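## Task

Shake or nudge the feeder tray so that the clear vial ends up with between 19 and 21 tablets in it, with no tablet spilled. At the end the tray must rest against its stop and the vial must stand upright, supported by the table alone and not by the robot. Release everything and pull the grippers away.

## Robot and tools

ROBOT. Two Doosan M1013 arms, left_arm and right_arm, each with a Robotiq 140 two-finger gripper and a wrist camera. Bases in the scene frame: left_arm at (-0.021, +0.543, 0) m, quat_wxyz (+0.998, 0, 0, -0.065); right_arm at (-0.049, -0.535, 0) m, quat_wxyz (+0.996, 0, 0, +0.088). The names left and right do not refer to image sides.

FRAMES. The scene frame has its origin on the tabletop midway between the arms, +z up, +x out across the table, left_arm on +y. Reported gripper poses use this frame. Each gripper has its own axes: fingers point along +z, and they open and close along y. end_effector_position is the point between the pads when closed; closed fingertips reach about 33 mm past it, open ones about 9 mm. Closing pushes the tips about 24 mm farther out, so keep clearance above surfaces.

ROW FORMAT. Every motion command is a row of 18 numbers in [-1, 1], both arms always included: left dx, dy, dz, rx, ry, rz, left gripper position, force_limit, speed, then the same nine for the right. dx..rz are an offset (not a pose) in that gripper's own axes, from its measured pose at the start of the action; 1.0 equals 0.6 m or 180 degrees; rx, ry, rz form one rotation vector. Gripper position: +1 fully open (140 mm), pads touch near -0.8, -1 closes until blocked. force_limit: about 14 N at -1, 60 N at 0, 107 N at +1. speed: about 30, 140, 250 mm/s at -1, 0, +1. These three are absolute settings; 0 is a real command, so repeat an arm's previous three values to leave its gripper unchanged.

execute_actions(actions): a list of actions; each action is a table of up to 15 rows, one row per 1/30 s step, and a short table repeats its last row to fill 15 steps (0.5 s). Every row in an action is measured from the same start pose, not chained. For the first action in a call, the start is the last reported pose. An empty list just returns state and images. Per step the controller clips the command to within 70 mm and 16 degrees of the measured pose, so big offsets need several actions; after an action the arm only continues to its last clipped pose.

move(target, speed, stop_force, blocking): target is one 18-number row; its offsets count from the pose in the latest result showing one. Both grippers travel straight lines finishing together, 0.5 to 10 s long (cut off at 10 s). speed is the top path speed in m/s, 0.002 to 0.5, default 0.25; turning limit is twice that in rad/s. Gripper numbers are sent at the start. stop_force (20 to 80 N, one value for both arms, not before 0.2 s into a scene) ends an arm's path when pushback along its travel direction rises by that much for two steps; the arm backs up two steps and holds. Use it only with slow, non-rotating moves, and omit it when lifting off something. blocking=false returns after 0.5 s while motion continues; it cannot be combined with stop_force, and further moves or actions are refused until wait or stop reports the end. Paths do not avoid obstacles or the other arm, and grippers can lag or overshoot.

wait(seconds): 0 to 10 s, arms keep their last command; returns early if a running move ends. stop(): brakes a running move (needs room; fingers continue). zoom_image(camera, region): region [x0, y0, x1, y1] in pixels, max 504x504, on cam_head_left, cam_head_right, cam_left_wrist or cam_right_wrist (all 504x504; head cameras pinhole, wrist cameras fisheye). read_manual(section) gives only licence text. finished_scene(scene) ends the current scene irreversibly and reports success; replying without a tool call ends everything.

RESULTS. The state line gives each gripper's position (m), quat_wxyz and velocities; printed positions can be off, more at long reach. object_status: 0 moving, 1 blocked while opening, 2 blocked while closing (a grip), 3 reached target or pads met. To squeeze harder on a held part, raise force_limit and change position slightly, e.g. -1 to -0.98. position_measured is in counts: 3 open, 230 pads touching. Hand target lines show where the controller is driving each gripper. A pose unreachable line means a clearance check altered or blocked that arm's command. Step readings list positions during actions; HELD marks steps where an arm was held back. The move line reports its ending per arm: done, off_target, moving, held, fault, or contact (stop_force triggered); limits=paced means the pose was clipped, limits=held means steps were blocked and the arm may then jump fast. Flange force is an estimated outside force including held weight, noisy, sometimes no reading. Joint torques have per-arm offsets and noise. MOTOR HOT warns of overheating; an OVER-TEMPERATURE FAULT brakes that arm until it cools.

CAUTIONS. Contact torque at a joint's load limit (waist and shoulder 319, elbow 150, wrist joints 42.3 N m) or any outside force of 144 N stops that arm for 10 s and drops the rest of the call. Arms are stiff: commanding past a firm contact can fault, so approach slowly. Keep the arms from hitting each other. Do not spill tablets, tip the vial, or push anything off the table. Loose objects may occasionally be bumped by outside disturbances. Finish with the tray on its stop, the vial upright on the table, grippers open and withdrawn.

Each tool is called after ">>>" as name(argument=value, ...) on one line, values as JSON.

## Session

>>> execute_actions(actions=[])

Scene clock: 0.00 s.
left_arm: end_effector_position=(+0.0088, +0.3022, +0.3520) position_measured=3 object_status=3 end_effector_quat_wxyz=(+0.339, +0.258, +0.902, -0.074) end_effector_velocity=(-0.000, -0.000, +0.000) end_effector_angular_velocity=(-0.000, +0.001, +0.000) | right_arm: end_effector_position=(+0.5912, -0.4197, +0.3224) position_measured=3 object_status=3 end_effector_quat_wxyz=(-0.001, +0.996, +0.089, +0.001) end_effector_velocity=(+0.000, -0.001, +0.000) end_effector_angular_velocity=(-0.000, -0.000, -0.001)
Joint positions: left_arm=[-2.466 -0.592  2.275  0.617  1.816  2.716] | right_arm=[-0.052  0.163  1.604  0.001  1.372  1.516]
Joint velocities: left_arm=[ 0.    -0.    -0.001 -0.    -0.001  0.   ] | right_arm=[-0.002 -0.    -0.001 -0.     0.    -0.001]
Joint torques (N m, as the joint torque sensors report them, + toward a larger angle): no reading
Flange force (N, the push that the arm receives, along the gripper's own x y z axes): no reading
Hand target (left_arm): +0.009, +0.302, +0.352; +0.339, +0.258, +0.902, -0.074
Hand target (right_arm): +0.591, -0.420, +0.322; -0.001, +0.996, +0.089, +0.001

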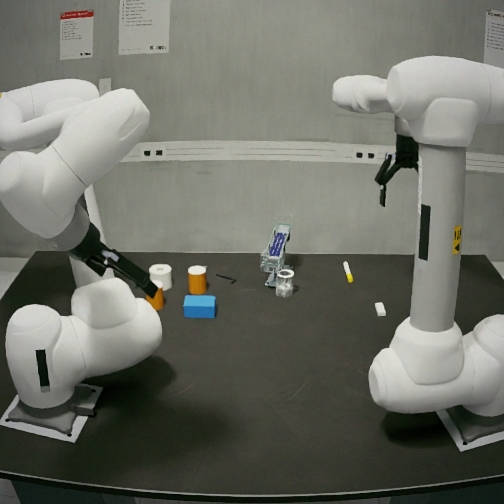

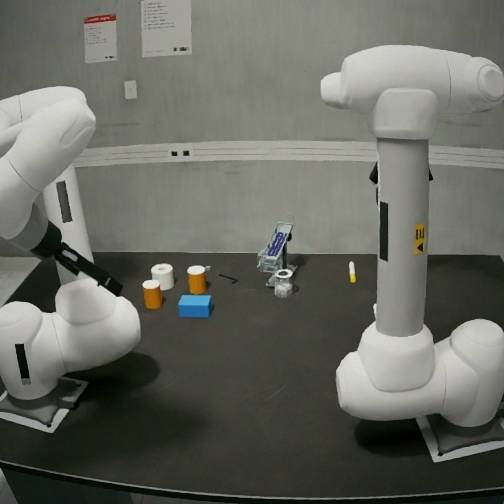

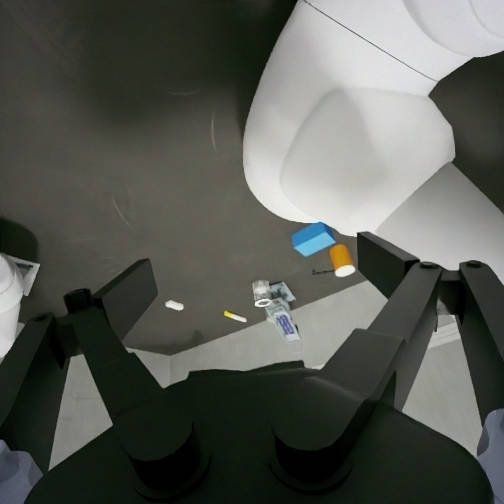

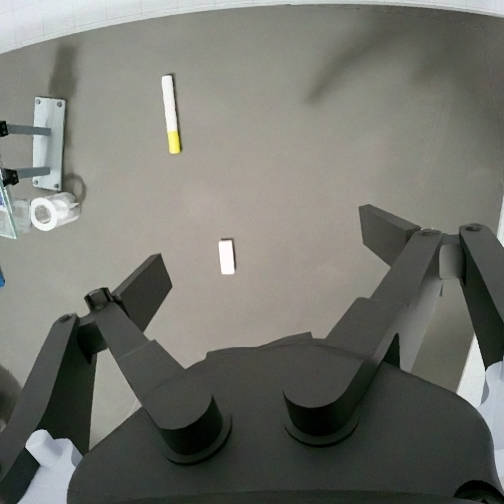

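>>> move(target=[-0.573,0.1225,0.39,-0.229,0.1475,-0.644,1,0,0,0.021,-0.504,-0.017,0,0,0.0567,1,0,0], speed=0.3)

>>> zoom_image(camera="cam_right_wrist", region=[80, 0, 320, 240])

Scene clock: 17.73 s.
left_arm: end_effector_position=(+0.3988, +0.1496, +0.4018) position_measured=3 object_status=3 end_effector_quat_wxyz=(+0.002, +0.707, -0.707, +0.001) end_effector_velocity=(+0.001, +0.001, +0.000) end_effector_angular_velocity=(+0.000, +0.001, +0.004) | right_arm: end_effector_position=(+0.5498, -0.1196, +0.3326) position_measured=3 object_status=3 end_effector_quat_wxyz=(-0.001, +1.000, +0.000, +0.000) end_effector_velocity=(+0.001, +0.000, +0.000) end_effector_angular_velocity=(+0.001, -0.002, +0.002)
Joint positions: left_arm=[-0.682  0.025  1.613 -0.004  1.5    2.331] | right_arm=[0.382 0.285 1.433 0.002 1.421 2.128]
Joint velocities: left_arm=[ 0.002  0.    -0.001 -0.     0.001 -0.001] | right_arm=[ 0.     0.    -0.001 -0.001 -0.001 -0.001]
Joint torques (N m, as the joint torque sensors report them, + toward a larger angle): left_arm=[ -1.33 -44.92 -39.36   4.18  -0.38  -0.09] | right_arm=[ -0.43 -72.43 -41.67   4.43   0.13   0.34]
Flange force (N, the push that the arm receives, along the gripper's own x y z axes): left_arm=[1.3 -5.5 -4.2] | right_arm=[2.0 -1.4 1.4]
Hand target (left_arm): +0.399, +0.150, +0.402; +0.002, +0.707, -0.707, +0.001
Hand target (right_arm): +0.550, -0.120, +0.333; -0.001, +1.000, +0.000, +0.000
Off the commanded pose (left_arm): 0.002 m, 0 deg.
Off the commanded pose (right_arm): 0.000 m, 0 deg.
move: done

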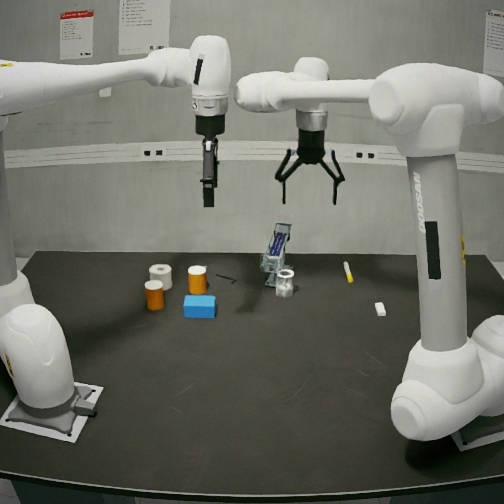

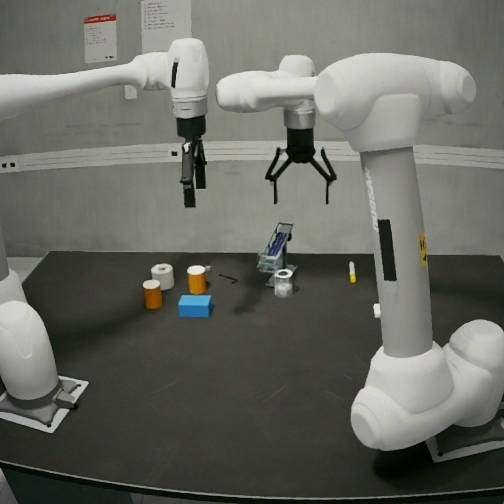

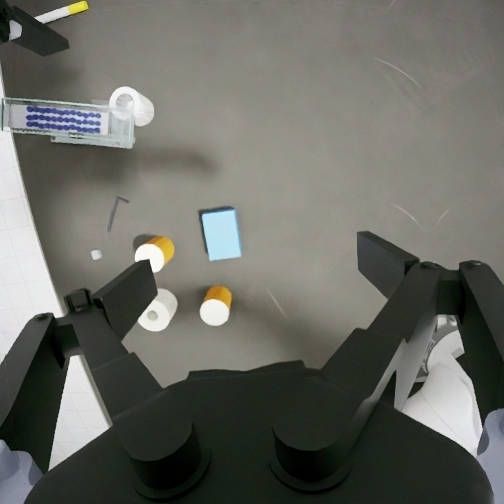

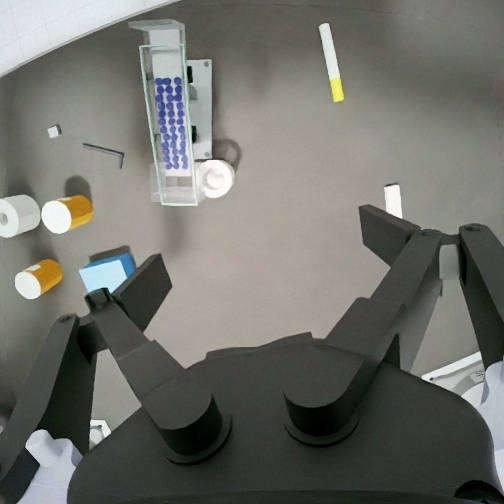

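Region (80, 0, 320, 240) of cam_right_wrist's 504x504 image, scaled by 2.100, with more detail than that image has.

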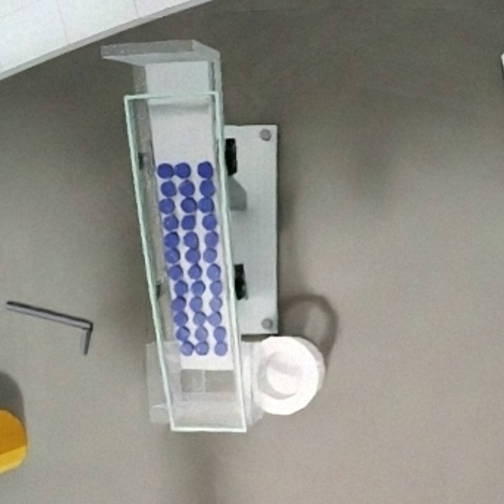

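>>> move(target=[0.017,-0.368,0.067,0.1106,0.0126,0.0714,-0.35,-0.5,0,-0.172,-0.148,0.471,-0.044,0.387,0.063,0.4,-0.6,0], speed=0.2)

Scene clock: 45.43 s.
left_arm: end_effector_position=(+0.6197, +0.1390, +0.3616) position_measured=173 object_status=3 end_effector_quat_wxyz=(+0.106, -0.613, +0.771, -0.137) end_effector_velocity=(+0.001, +0.001, +0.000) end_effector_angular_velocity=(-0.000, -0.000, +0.002) | right_arm: end_effector_position=(+0.4461, -0.0311, +0.0493) position_measured=78 object_status=3 end_effector_quat_wxyz=(+0.065, +0.815, -0.093, +0.569) end_effector_velocity=(+0.000, -0.001, -0.000) end_effector_angular_velocity=(-0.000, +0.000, -0.001)
Joint positions: left_arm=[-0.542  0.159  1.575  0.162  1.094  2.644] | right_arm=[ 1.016  0.604  2.07  -1.539  1.19   4.212]
Joint velocities: left_arm=[ 0.002  0.    -0.001 -0.     0.     0.   ] | right_arm=[-0.001 -0.     0.001 -0.     0.     0.001]
Joint torques (N m, as the joint torque sensors report them, + toward a larger angle): left_arm=[  0.03 -59.44 -41.03   3.93  -1.28  -0.12] | right_arm=[  2.01 -75.36 -14.42  -0.95   2.01   0.34]
Flange force (N, the push that the arm receives, along the gripper's own x y z axes): left_arm=[1.6 -3.9 -0.7] | right_arm=[-0.2 -2.5 4.1]
Hand target (left_arm): +0.620, +0.139, +0.362; +0.106, -0.613, +0.771, -0.137
Hand target (right_arm): +0.446, -0.031, +0.049; +0.065, +0.815, -0.093, +0.569
Off the commanded pose (left_arm): 0.000 m, 0 deg.
Off the commanded pose (right_arm): 0.001 m, 0 deg.
move: done

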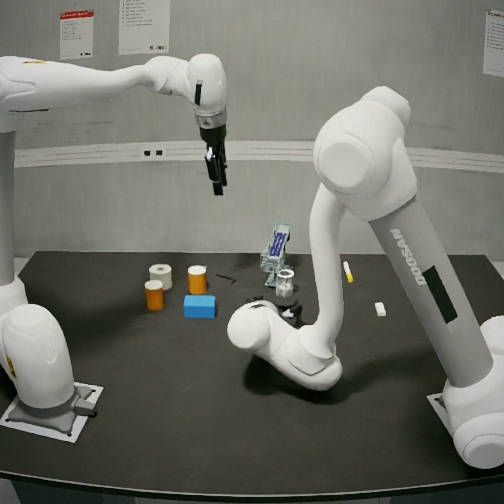

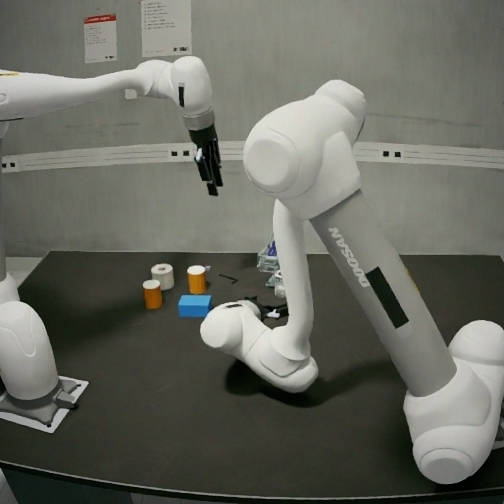

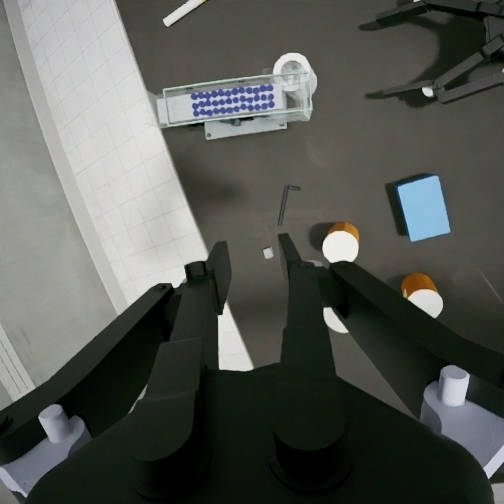

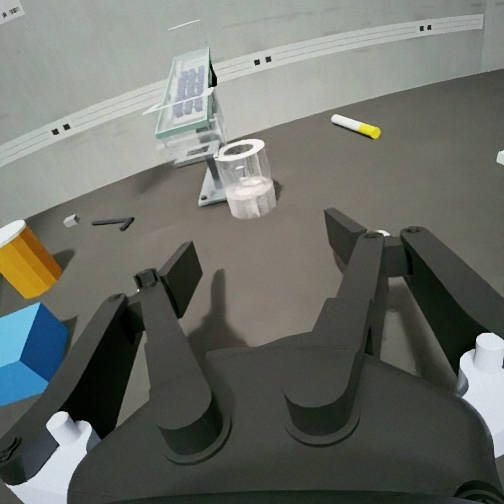

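>>> move(target=[0.275,-0.202,0.16,0,0,0,-0.35,-0.5,0,0.079,-0.003,0.237,0,0,0,0.4,-0.6,0], speed=0.17)

Scene clock: 55.90 s.
left_arm: end_effector_position=(+0.7255, -0.0549, +0.3137) position_measured=173 object_status=3 end_effector_quat_wxyz=(+0.106, -0.613, +0.771, -0.137) end_effector_velocity=(+0.000, +0.001, -0.001) end_effector_angular_velocity=(+0.001, +0.001, +0.000) | right_arm: end_effector_position=(+0.5926, -0.0631, +0.0451) position_measured=78 object_status=3 end_effector_quat_wxyz=(+0.065, +0.815, -0.093, +0.569) end_effector_velocity=(+0.001, -0.000, +0.000) end_effector_angular_velocity=(+0.000, -0.001, -0.001)
Joint positions: left_arm=[-0.643  0.504  1.192  0.192  1.15   2.543] | right_arm=[ 0.784  0.639  2.003 -1.734  1.081  4.185]
Joint velocities: left_arm=[ 0.001 -0.     0.002  0.    -0.001  0.001] | right_arm=[-0.001 -0.    -0.001 -0.     0.    -0.   ]
Joint torques (N m, as the joint torque sensors report them, + toward a larger angle): left_arm=[  0.34 -93.55 -41.76   4.29  -1.16   0.01] | right_arm=[  0.49 -82.   -16.36  -1.44   2.49   0.28]
Flange force (N, the push that the arm receives, along the gripper's own x y z axes): left_arm=[1.4 -2.9 -1.3] | right_arm=[-3.2 -4.1 4.0]
Hand target (left_arm): +0.725, -0.055, +0.314; +0.106, -0.613, +0.771, -0.137
Hand target (right_arm): +0.593, -0.063, +0.045; +0.065, +0.815, -0.093, +0.569
Off the commanded pose (left_arm): 0.000 m, 0 deg.
Off the commanded pose (right_arm): 0.000 m, 0 deg.
move: done

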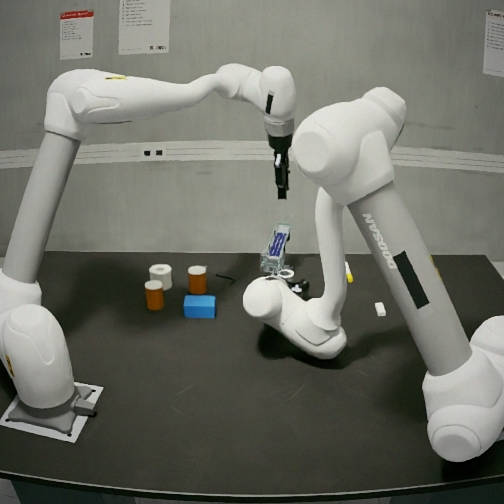

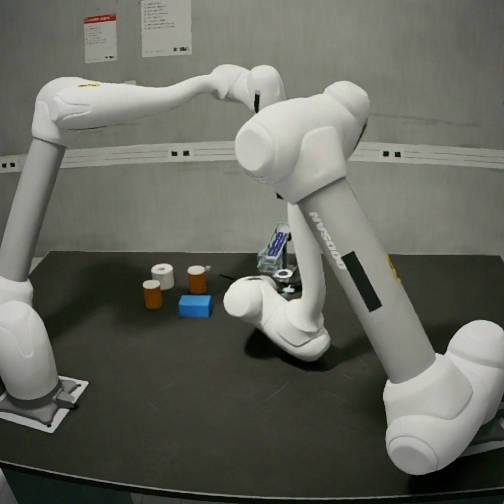

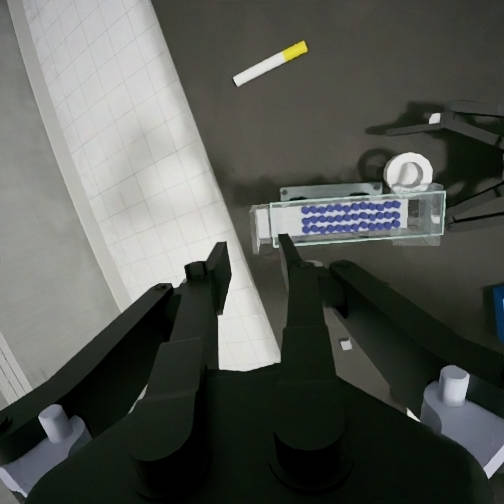

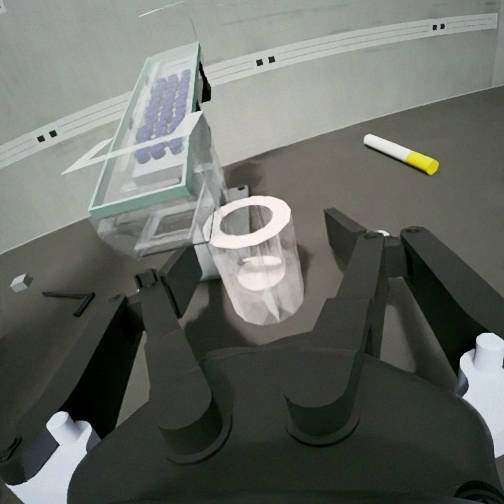

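>>> move(target=[0,0,0.13,0,0,0,-0.35,-0.5,0,0,-0.007,0,0,0,0,-1,-0.7,-0.7], speed=0.08)

>>> zoom_image(camera="cam_right_wrist", region=[80, 80, 340, 340])

Scene clock: 62.33 s.
left_arm: end_effector_position=(+0.7515, -0.0612, +0.2403) position_measured=173 object_status=3 end_effector_quat_wxyz=(+0.106, -0.613, +0.771, -0.137) end_effector_velocity=(+0.000, -0.000, +0.000) end_effector_angular_velocity=(-0.000, -0.000, -0.000) | right_arm: end_effector_position=(+0.5935, -0.0590, +0.0451) position_measured=148 object_status=2 end_effector_quat_wxyz=(+0.065, +0.815, -0.093, +0.569) end_effector_velocity=(+0.000, -0.000, -0.000) end_effector_angular_velocity=(-0.000, +0.000, -0.000)
Joint positions: left_arm=[-0.628  0.566  1.227  0.196  1.051  2.539] | right_arm=[ 0.786  0.642  1.995 -1.729  1.081  4.179]
Joint velocities: left_arm=[ 0.  0. -0. -0. -0.  0.] | right_arm=[-0.  0. -0.  0. -0. -0.]
Joint torques (N m, as the joint torque sensors report them, + toward a larger angle): left_arm=[  -0.45 -100.9   -42.08    3.96   -0.92    0.23] | right_arm=[  1.02 -79.43 -16.98  -1.06   1.11   0.54]
Flange force (N, the push that the arm receives, along the gripper's own x y z axes): left_arm=[1.7 -3.5 2.3] | right_arm=[0.8 -0.5 1.5]
Hand target (left_arm): +0.752, -0.061, +0.240; +0.106, -0.613, +0.770, -0.137
Hand target (right_arm): +0.594, -0.059, +0.045; +0.065, +0.815, -0.093, +0.569
Off the commanded pose (left_arm): 0.000 m, 0 deg.
Off the commanded pose (right_arm): 0.000 m, 0 deg.
move: done

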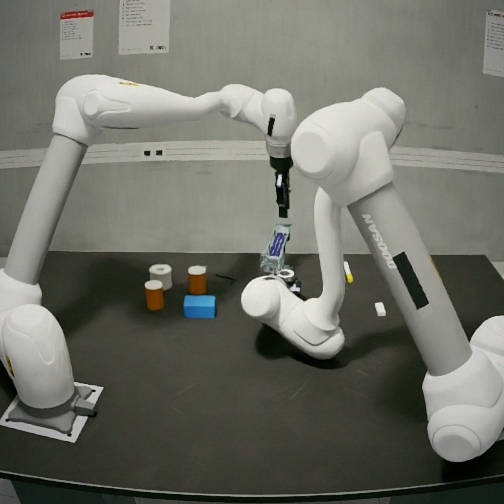

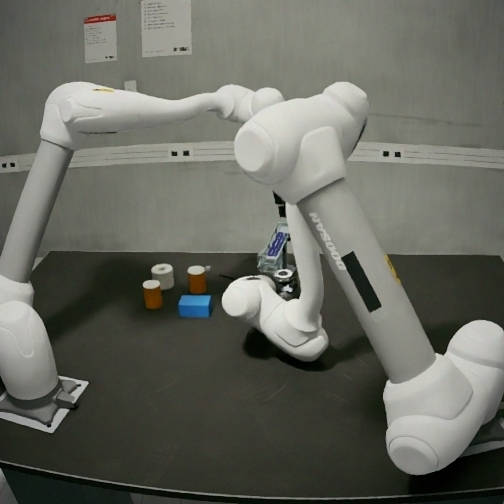

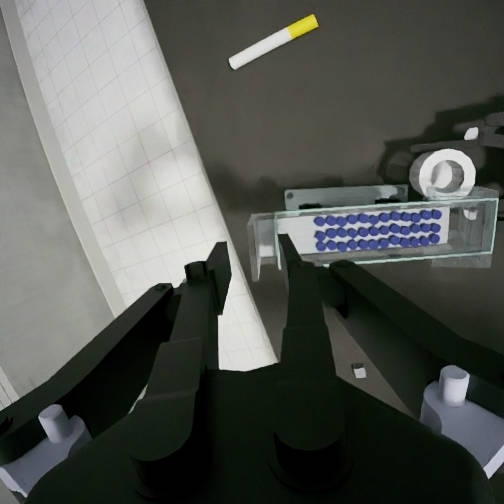

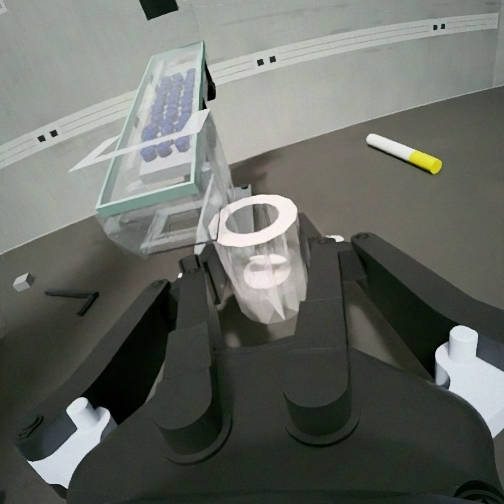

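Region (80, 80, 340, 340) of cam_right_wrist's 504x504 image, scaled by 1.938, with more detail than that image has.

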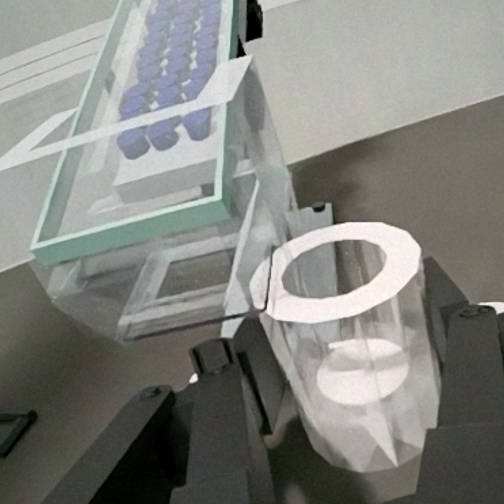

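>>> move(target=[0,0,0,0,0,0,-0.35,-0.5,0,0.001,-0.068,0,0,0,0,-1,-0.7,-0.7], speed=0.05)

>>> zoom_image(camera="cam_right_wrist", region=[141, 100, 361, 320])

>>> zoom_image(camera="cam_left_wrist", region=[330, 160, 504, 290])

Scene clock: 69.57 s.
left_arm: end_effector_position=(+0.7515, -0.0612, +0.2404) position_measured=173 object_status=3 end_effector_quat_wxyz=(+0.106, -0.613, +0.771, -0.137) end_effector_velocity=(+0.001, +0.001, +0.000) end_effector_angular_velocity=(+0.000, +0.000, +0.001) | right_arm: end_effector_position=(+0.6029, -0.0193, +0.0457) position_measured=148 object_status=2 end_effector_quat_wxyz=(+0.065, +0.815, -0.093, +0.569) end_effector_velocity=(+0.000, +0.000, +0.000) end_effector_angular_velocity=(+0.002, -0.001, -0.001)
Joint positions: left_arm=[-0.628  0.566  1.227  0.196  1.051  2.539] | right_arm=[ 0.808  0.675  1.915 -1.685  1.086  4.125]
Joint velocities: left_arm=[ 0.001 -0.    -0.    -0.     0.    -0.   ] | right_arm=[ 0.     0.    -0.    -0.     0.001  0.002]
Joint torques (N m, as the joint torque sensors report them, + toward a larger angle): left_arm=[ -1.19 -94.02 -40.06   4.37  -1.35   0.39] | right_arm=[  1.74 -87.84 -19.    -1.42   1.87   0.55]
Flange force (N, the push that the arm receives, along the gripper's own x y z axes): left_arm=[-1.3 -1.4 -3.6] | right_arm=[-3.7 -3.4 5.1]
Hand target (left_arm): +0.752, -0.061, +0.240; +0.106, -0.613, +0.771, -0.137
Hand target (right_arm): +0.603, -0.019, +0.046; +0.065, +0.815, -0.093, +0.569
Off the commanded pose (left_arm): 0.000 m, 0 deg.
Off the commanded pose (right_arm): 0.000 m, 0 deg.
move: done

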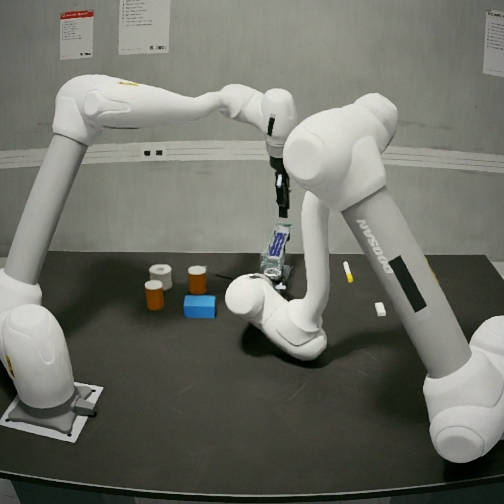

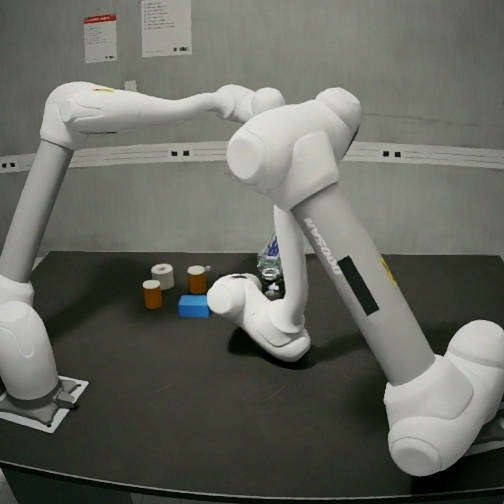

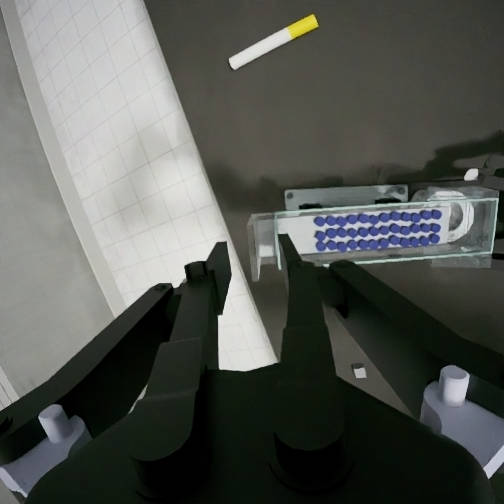

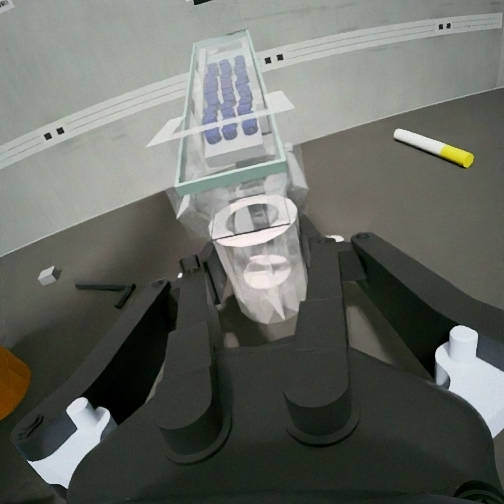

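Region (141, 100, 361, 320) of cam_right_wrist's 504x504 image, scaled by 2.291, with more detail than that image has.

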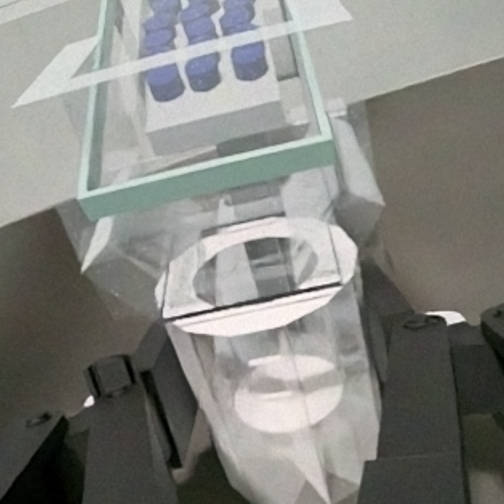

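Region (330, 160, 504, 290) of cam_left_wrist's 504x504 image, scaled by 2.897, with more detail than that image has; it fills the top 377 rows of this view, and the rest is white.

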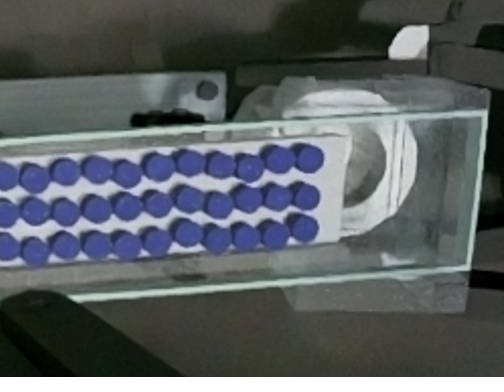

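>>> move(target=[0,0.05,0,0,0,0,-0.35,-0.5,0,0,-0.0025,0,0,0,0,-1,-0.7,-0.7], speed=0.04, stop_force=30)

>>> execute_actions(actions=[[[0,-0.05,0,0,0,0,-0.35,-0.5,0,0,0,0,0,0,0,-1,-0.7,-0.7]]])

>>> zoom_image(camera="cam_left_wrist", region=[240, 160, 504, 300])

Scene clock: 78.83 s.
left_arm: end_effector_position=(+0.7241, -0.0549, +0.2301) position_measured=173 object_status=3 end_effector_quat_wxyz=(+0.106, -0.613, +0.770, -0.137) end_effector_velocity=(-0.001, -0.001, -0.000) end_effector_angular_velocity=(+0.000, +0.000, -0.001) | right_arm: end_effector_position=(+0.6032, -0.0178, +0.0457) position_measured=148 object_status=2 end_effector_quat_wxyz=(+0.065, +0.815, -0.093, +0.569) end_effector_velocity=(-0.000, +0.000, +0.000) end_effector_angular_velocity=(-0.001, -0.001, +0.001)
Joint positions: left_arm=[-0.644  0.529  1.304  0.207  1.015  2.511] | right_arm=[ 0.809  0.677  1.912 -1.683  1.086  4.123]
Joint velocities: left_arm=[-0.001  0.     0.001  0.    -0.    -0.   ] | right_arm=[ 0.001  0.     0.001 -0.001  0.001  0.001]
Joint torques (N m, as the joint torque sensors report them, + toward a larger angle): left_arm=[ -0.81 -89.25 -38.52   3.97  -0.96   0.03] | right_arm=[ -0.96 -86.25 -18.89  -1.7    1.95   0.41]
Flange force (N, the push that the arm receives, along the gripper's own x y z axes): left_arm=[0.0 -2.2 -4.8] | right_arm=[-2.7 -3.7 0.2]
Hand target (left_arm): +0.724, -0.055, +0.230; +0.106, -0.613, +0.770, -0.137
Hand target (right_arm): +0.603, -0.018, +0.046; +0.065, +0.815, -0.093, +0.569
Off the commanded pose (left_arm): 0.000 m, 0 deg.
Off the commanded pose (right_arm): 0.000 m, 0 deg.
move: done

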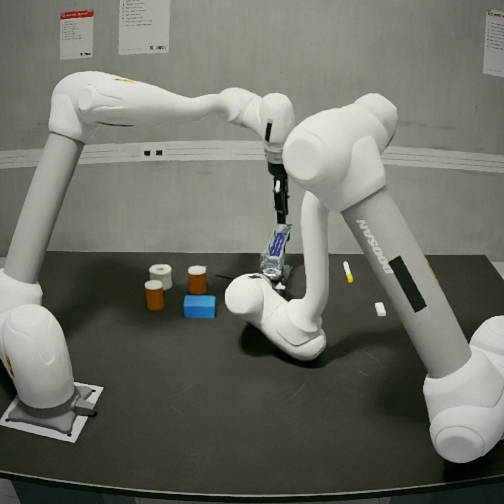

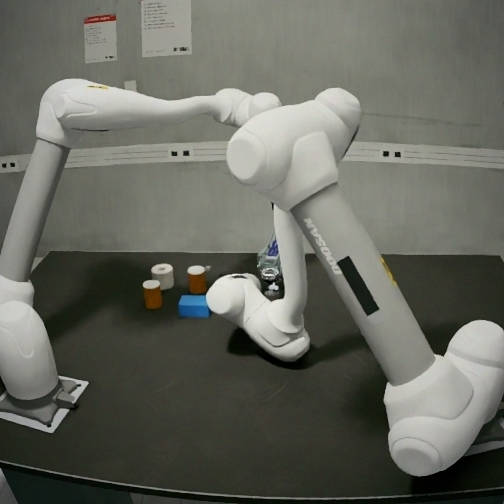

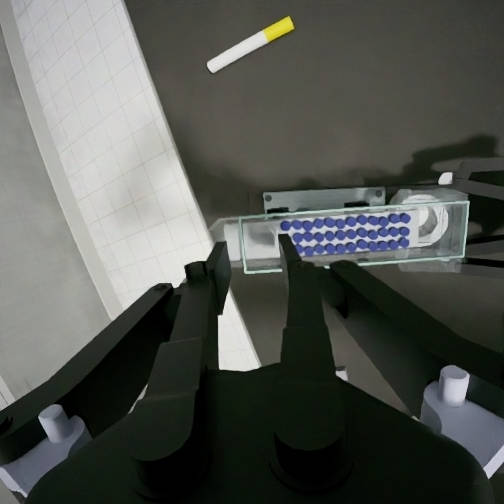

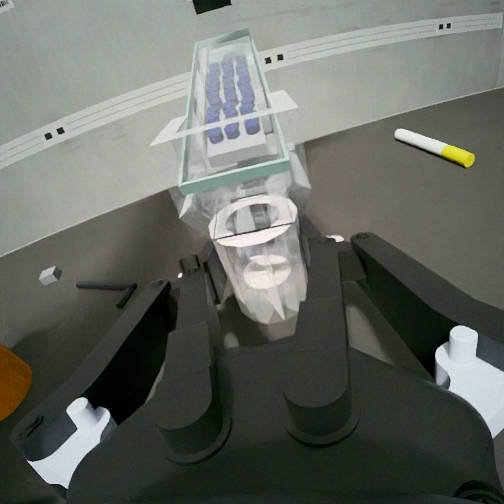

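Scene clock: 79.33 s.
left_arm: end_effector_position=(+0.7515, -0.0612, +0.2404) position_measured=173 object_status=3 end_effector_quat_wxyz=(+0.106, -0.613, +0.771, -0.137) end_effector_velocity=(-0.000, -0.001, +0.000) end_effector_angular_velocity=(-0.000, +0.000, +0.000) | right_arm: end_effector_position=(+0.6032, -0.0178, +0.0457) position_measured=148 object_status=2 end_effector_quat_wxyz=(+0.065, +0.815, -0.093, +0.569) end_effector_velocity=(-0.001, +0.000, -0.000) end_effector_angular_velocity=(-0.000, -0.000, +0.002)
Joint positions: left_arm=[-0.628  0.566  1.227  0.196  1.051  2.539] | right_arm=[ 0.809  0.677  1.912 -1.683  1.086  4.123]
Joint velocities: left_arm=[-0.001  0.    -0.     0.     0.    -0.001] | right_arm=[ 0.001 -0.     0.001 -0.001 -0.     0.001]
Joint torques (N m, as the joint torque sensors report them, + toward a larger angle): left_arm=[  0.05 -97.68 -39.55   4.29  -1.19   0.19] | right_arm=[ -2.09 -86.35 -19.6   -1.64   1.98   0.45]
Flange force (N, the push that the arm receives, along the gripper's own x y z axes): left_arm=[4.0 -6.3 -0.7] | right_arm=[-3.6 -2.8 -1.7]
Hand target (left_arm): +0.752, -0.061, +0.240; +0.106, -0.613, +0.770, -0.137
Hand target (right_arm): +0.603, -0.018, +0.046; +0.065, +0.815, -0.093, +0.569
Off the commanded pose (left_arm): 0.000 m, 0 deg.
Off the commanded pose (right_arm): 0.000 m, 0 deg.
Step readings (end_effector_position):
0: left_arm (+0.7241, -0.0549, +0.2301) | right_arm (+0.6032, -0.0178, +0.0457)
1: left_arm (+0.7241, -0.0549, +0.2301) | right_arm (+0.6032, -0.0178, +0.0457)
2: left_arm (+0.7265, -0.0556, +0.2313) | right_arm (+0.6032, -0.0178, +0.0457)
4: left_arm (+0.7424, -0.0589, +0.2377) | right_arm (+0.6032, -0.0178, +0.0457)
8: left_arm (+0.7514, -0.0612, +0.2402) | right_arm (+0.6032, -0.0178, +0.0457)
15: end_effector_position above

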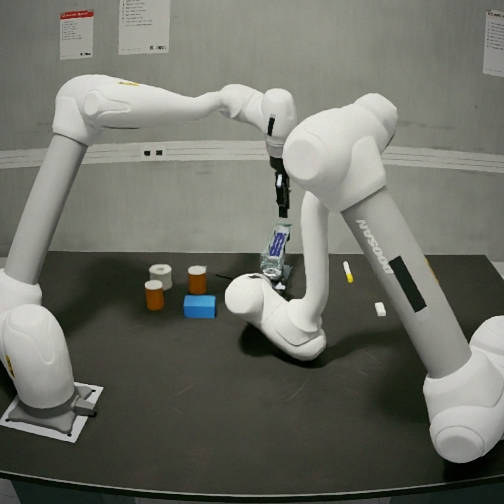

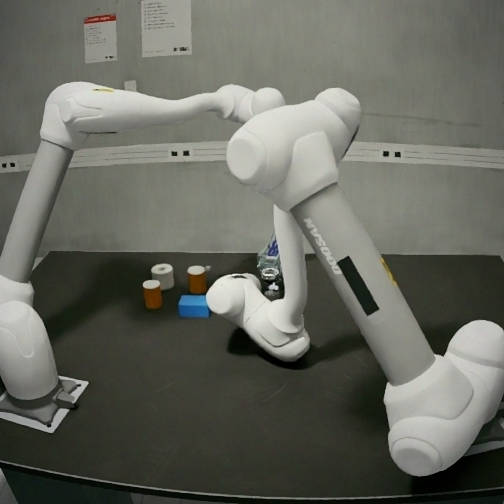

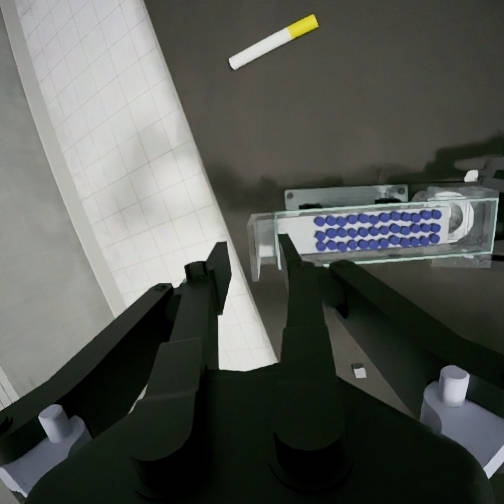

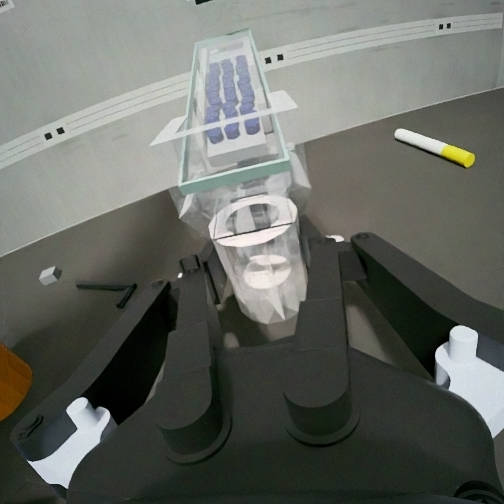

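Region (240, 160, 504, 300) of cam_left_wrist's 504x504 image, scaled by 1.909, with more detail than that image has; it fills the top 267 rows of this view, and the rest is white.

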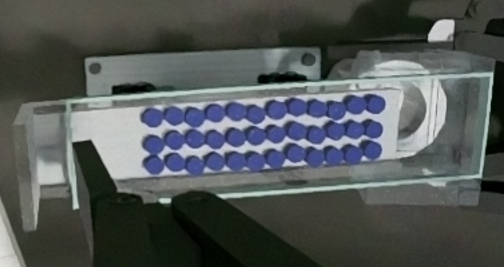

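>>> move(target=[0,0,0.037,-0.028,0,0,-0.35,-0.5,0,0,0,0,0,0,0,-1,-0.7,-0.7], speed=0.05)

>>> move(target=[0,0.05,0,0,0,0,-0.35,-0.5,0,0,0,0,0,0,0,-1,-0.7,-0.7], speed=0.04, stop_force=30)

Scene clock: 85.43 s.
left_arm: end_effector_position=(+0.7589, -0.0631, +0.2196) position_measured=173 object_status=3 end_effector_quat_wxyz=(+0.079, -0.617, +0.776, -0.103) end_effector_velocity=(-0.000, -0.001, -0.000) end_effector_angular_velocity=(+0.000, -0.000, -0.001) | right_arm: end_effector_position=(+0.6032, -0.0178, +0.0457) position_measured=148 object_status=2 end_effector_quat_wxyz=(+0.065, +0.815, -0.093, +0.569) end_effector_velocity=(+0.000, -0.001, +0.000) end_effector_angular_velocity=(+0.000, -0.001, -0.002)
Joint positions: left_arm=[-0.608  0.624  1.154  0.135  1.136  2.588] | right_arm=[ 0.809  0.677  1.912 -1.683  1.086  4.123]
Joint velocities: left_arm=[-0.001  0.     0.     0.    -0.    -0.   ] | right_arm=[-0.    -0.     0.     0.     0.001  0.001]
Joint torques (N m, as the joint torque sensors report them, + toward a larger angle): left_arm=[ -0.03 -98.27 -39.12   4.11  -0.54  -0.19] | right_arm=[  1.03 -85.49 -18.17  -1.56   2.12   0.23]
Flange force (N, the push that the arm receives, along the gripper's own x y z axes): left_arm=[0.5 -1.8 -3.0] | right_arm=[-0.9 -2.9 3.1]
Hand target (left_arm): +0.759, -0.063, +0.220; +0.079, -0.617, +0.776, -0.103
Hand target (right_arm): +0.603, -0.018, +0.046; +0.065, +0.815, -0.093, +0.569
Off the commanded pose (left_arm): 0.000 m, 0 deg.
Off the commanded pose (right_arm): 0.000 m, 0 deg.
move: done

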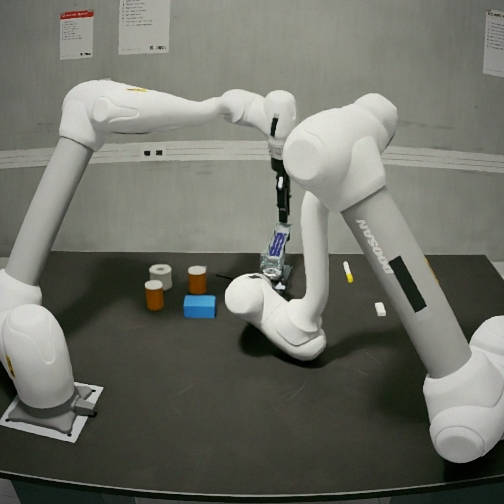

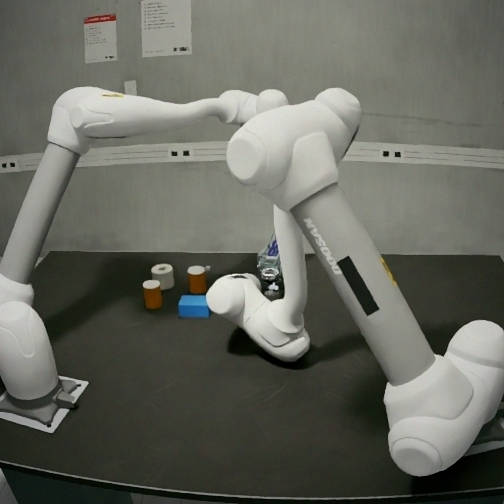

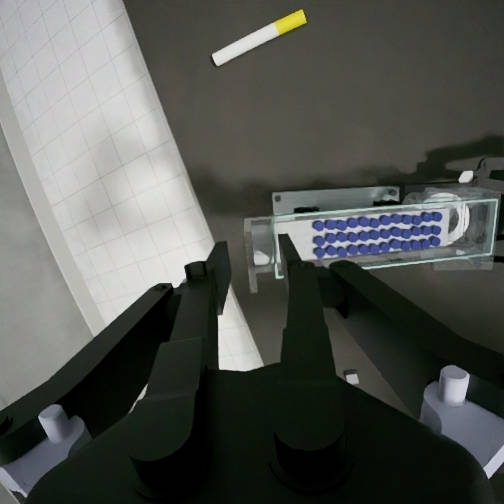

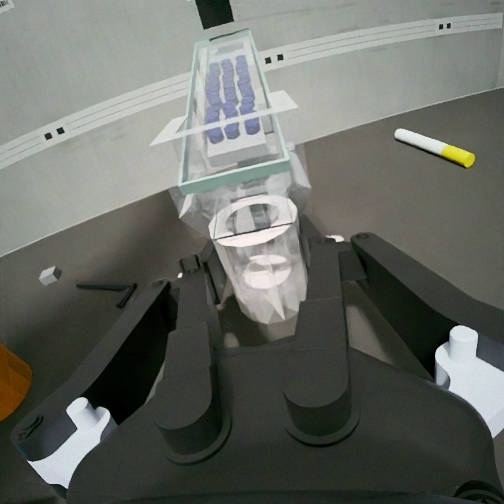

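Scene clock: 86.27 s.
left_arm: end_effector_position=(+0.7431, -0.0595, +0.2153) position_measured=173 object_status=3 end_effector_quat_wxyz=(+0.079, -0.617, +0.776, -0.103) end_effector_velocity=(+0.000, -0.000, +0.000) end_effector_angular_velocity=(+0.000, -0.000, +0.000) | right_arm: end_effector_position=(+0.6032, -0.0178, +0.0457) position_measured=148 object_status=2 end_effector_quat_wxyz=(+0.065, +0.815, -0.093, +0.569) end_effector_velocity=(-0.001, -0.001, -0.000) end_effector_angular_velocity=(-0.001, +0.000, -0.001)
Joint positions: left_arm=[-0.617  0.601  1.2    0.139  1.115  2.575] | right_arm=[ 0.809  0.677  1.912 -1.683  1.086  4.123]
Joint velocities: left_arm=[-0.     0.001 -0.002  0.     0.001 -0.   ] | right_arm=[ 0.     0.     0.001  0.001  0.001 -0.   ]
Joint torques (N m, as the joint torque sensors report them, + toward a larger angle): left_arm=[-10.01 -98.24 -29.42  -0.62   5.52  -0.22] | right_arm=[  1.87 -87.02 -19.76  -1.6    2.17   0.34]
Flange force (N, the push that the arm receives, along the gripper's own x y z axes): left_arm=[1.4 -26.4 2.2] | right_arm=[-2.8 -0.8 3.9]
Hand target (left_arm): +0.743, -0.059, +0.215; +0.079, -0.617, +0.776, -0.103
Hand target (right_arm): +0.603, -0.018, +0.046; +0.065, +0.815, -0.093, +0.569
Off the commanded pose (left_arm): 0.013 m, 0 deg.
Off the commanded pose (right_arm): 0.000 m, 0 deg.
move: contact (left_arm)

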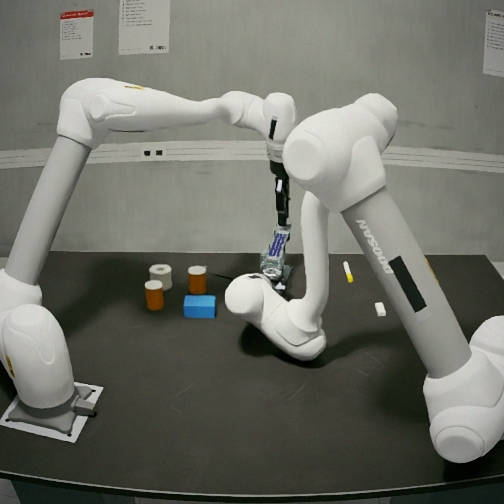

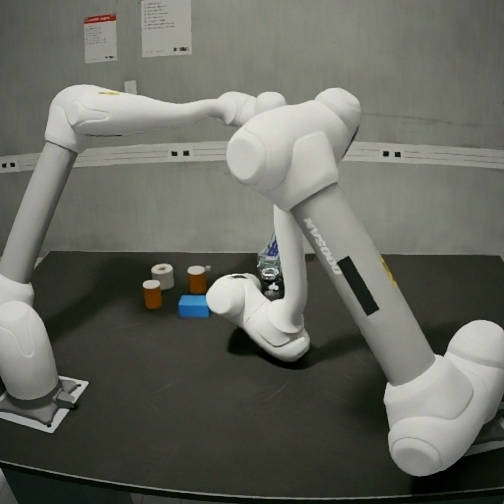

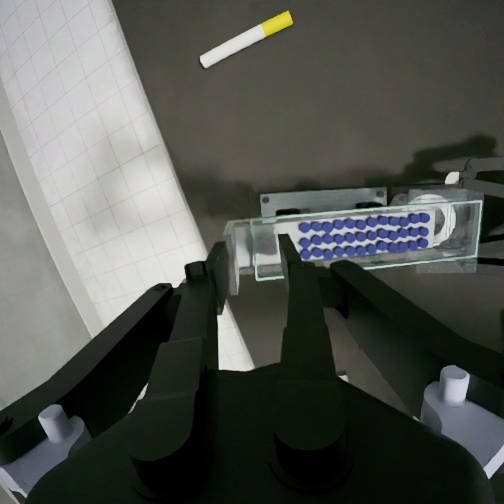

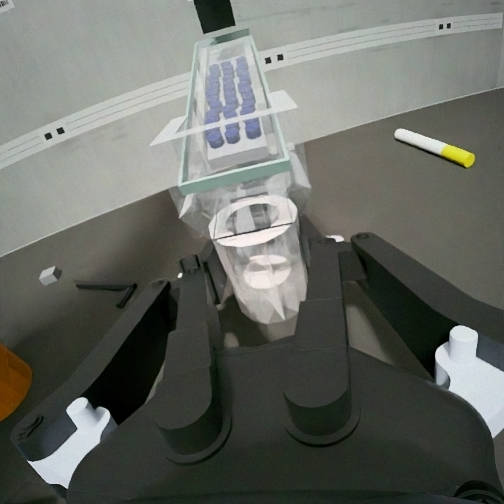

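>>> move(target=[0,0.017,0,0,0,0,-0.35,-0.5,0,0,0,0,0,0,0,-1,-0.7,-0.7], speed=0.015, stop_force=25)

>>> zoom_image(camera="cam_left_wrist", region=[200, 160, 504, 320])

Scene clock: 92.13 s.
left_arm: end_effector_position=(+0.7420, -0.0591, +0.2149) position_measured=173 object_status=3 end_effector_quat_wxyz=(+0.080, -0.617, +0.776, -0.104) end_effector_velocity=(+0.001, -0.001, +0.000) end_effector_angular_velocity=(-0.001, -0.001, +0.000) | right_arm: end_effector_position=(+0.6032, -0.0178, +0.0457) position_measured=148 object_status=2 end_effector_quat_wxyz=(+0.065, +0.815, -0.093, +0.569) end_effector_velocity=(+0.000, -0.002, -0.001) end_effector_angular_velocity=(-0.001, +0.002, -0.002)
Joint positions: left_arm=[-0.617  0.598  1.205  0.14   1.112  2.574] | right_arm=[ 0.809  0.677  1.912 -1.683  1.086  4.123]
Joint velocities: left_arm=[ 0.     0.001 -0.002 -0.    -0.    -0.   ] | right_arm=[-0.002  0.     0.002  0.001 -0.001  0.   ]
Joint torques (N m, as the joint torque sensors report them, + toward a larger angle): left_arm=[-21.16 -96.19 -17.89  -4.12  14.88  -0.63] | right_arm=[  1.66 -85.59 -19.74  -1.45   1.8    0.56]
Flange force (N, the push that the arm receives, along the gripper's own x y z axes): left_arm=[-1.8 -48.5 8.7] | right_arm=[-0.7 0.1 2.9]
Hand target (left_arm): +0.742, -0.059, +0.215; +0.080, -0.617, +0.776, -0.104
Hand target (right_arm): +0.603, -0.018, +0.046; +0.065, +0.815, -0.093, +0.569
Off the commanded pose (left_arm): 0.009 m, 0 deg.
Off the commanded pose (right_arm): 0.000 m, 0 deg.
move: contact (left_arm)

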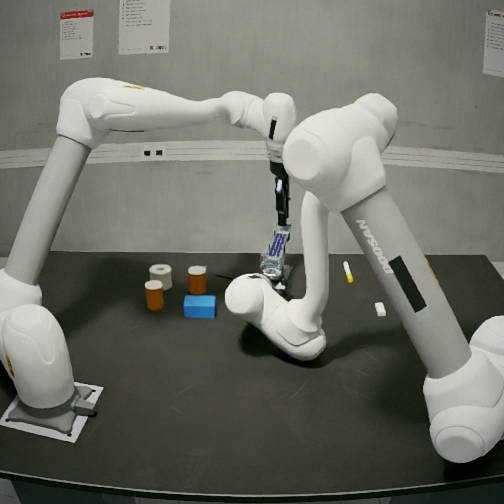

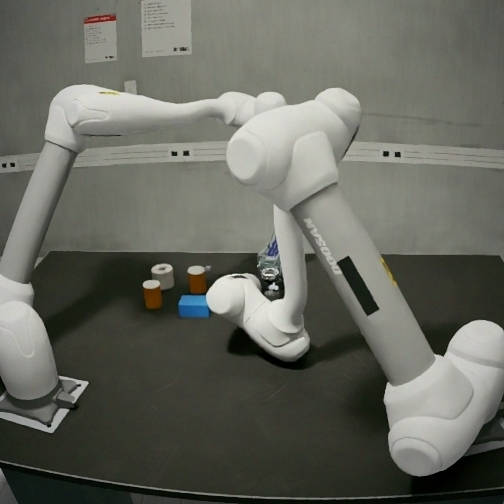

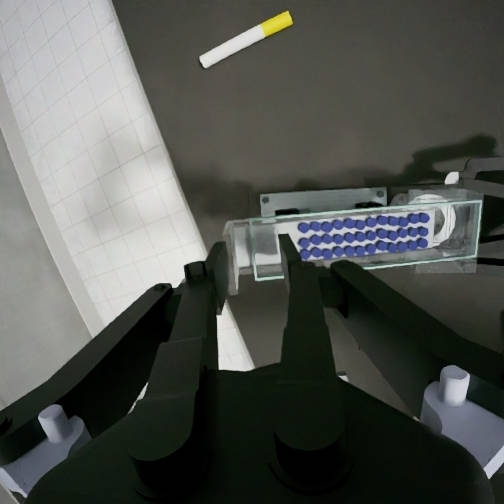

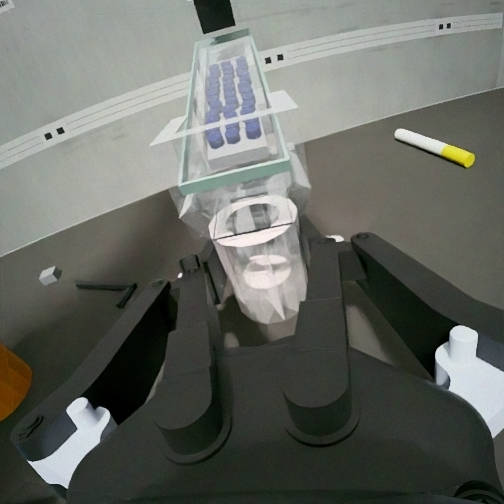

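Region (200, 160, 504, 320) of cam_left_wrist's 504x504 image, scaled by 1.658, with more detail than that image has; it fills the top 265 rows of this view, and the rest is white.

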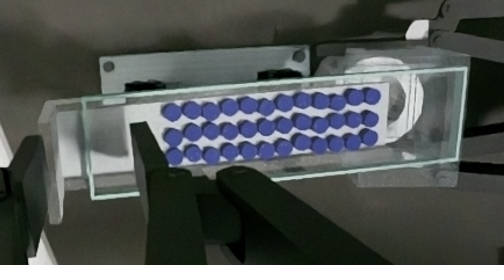

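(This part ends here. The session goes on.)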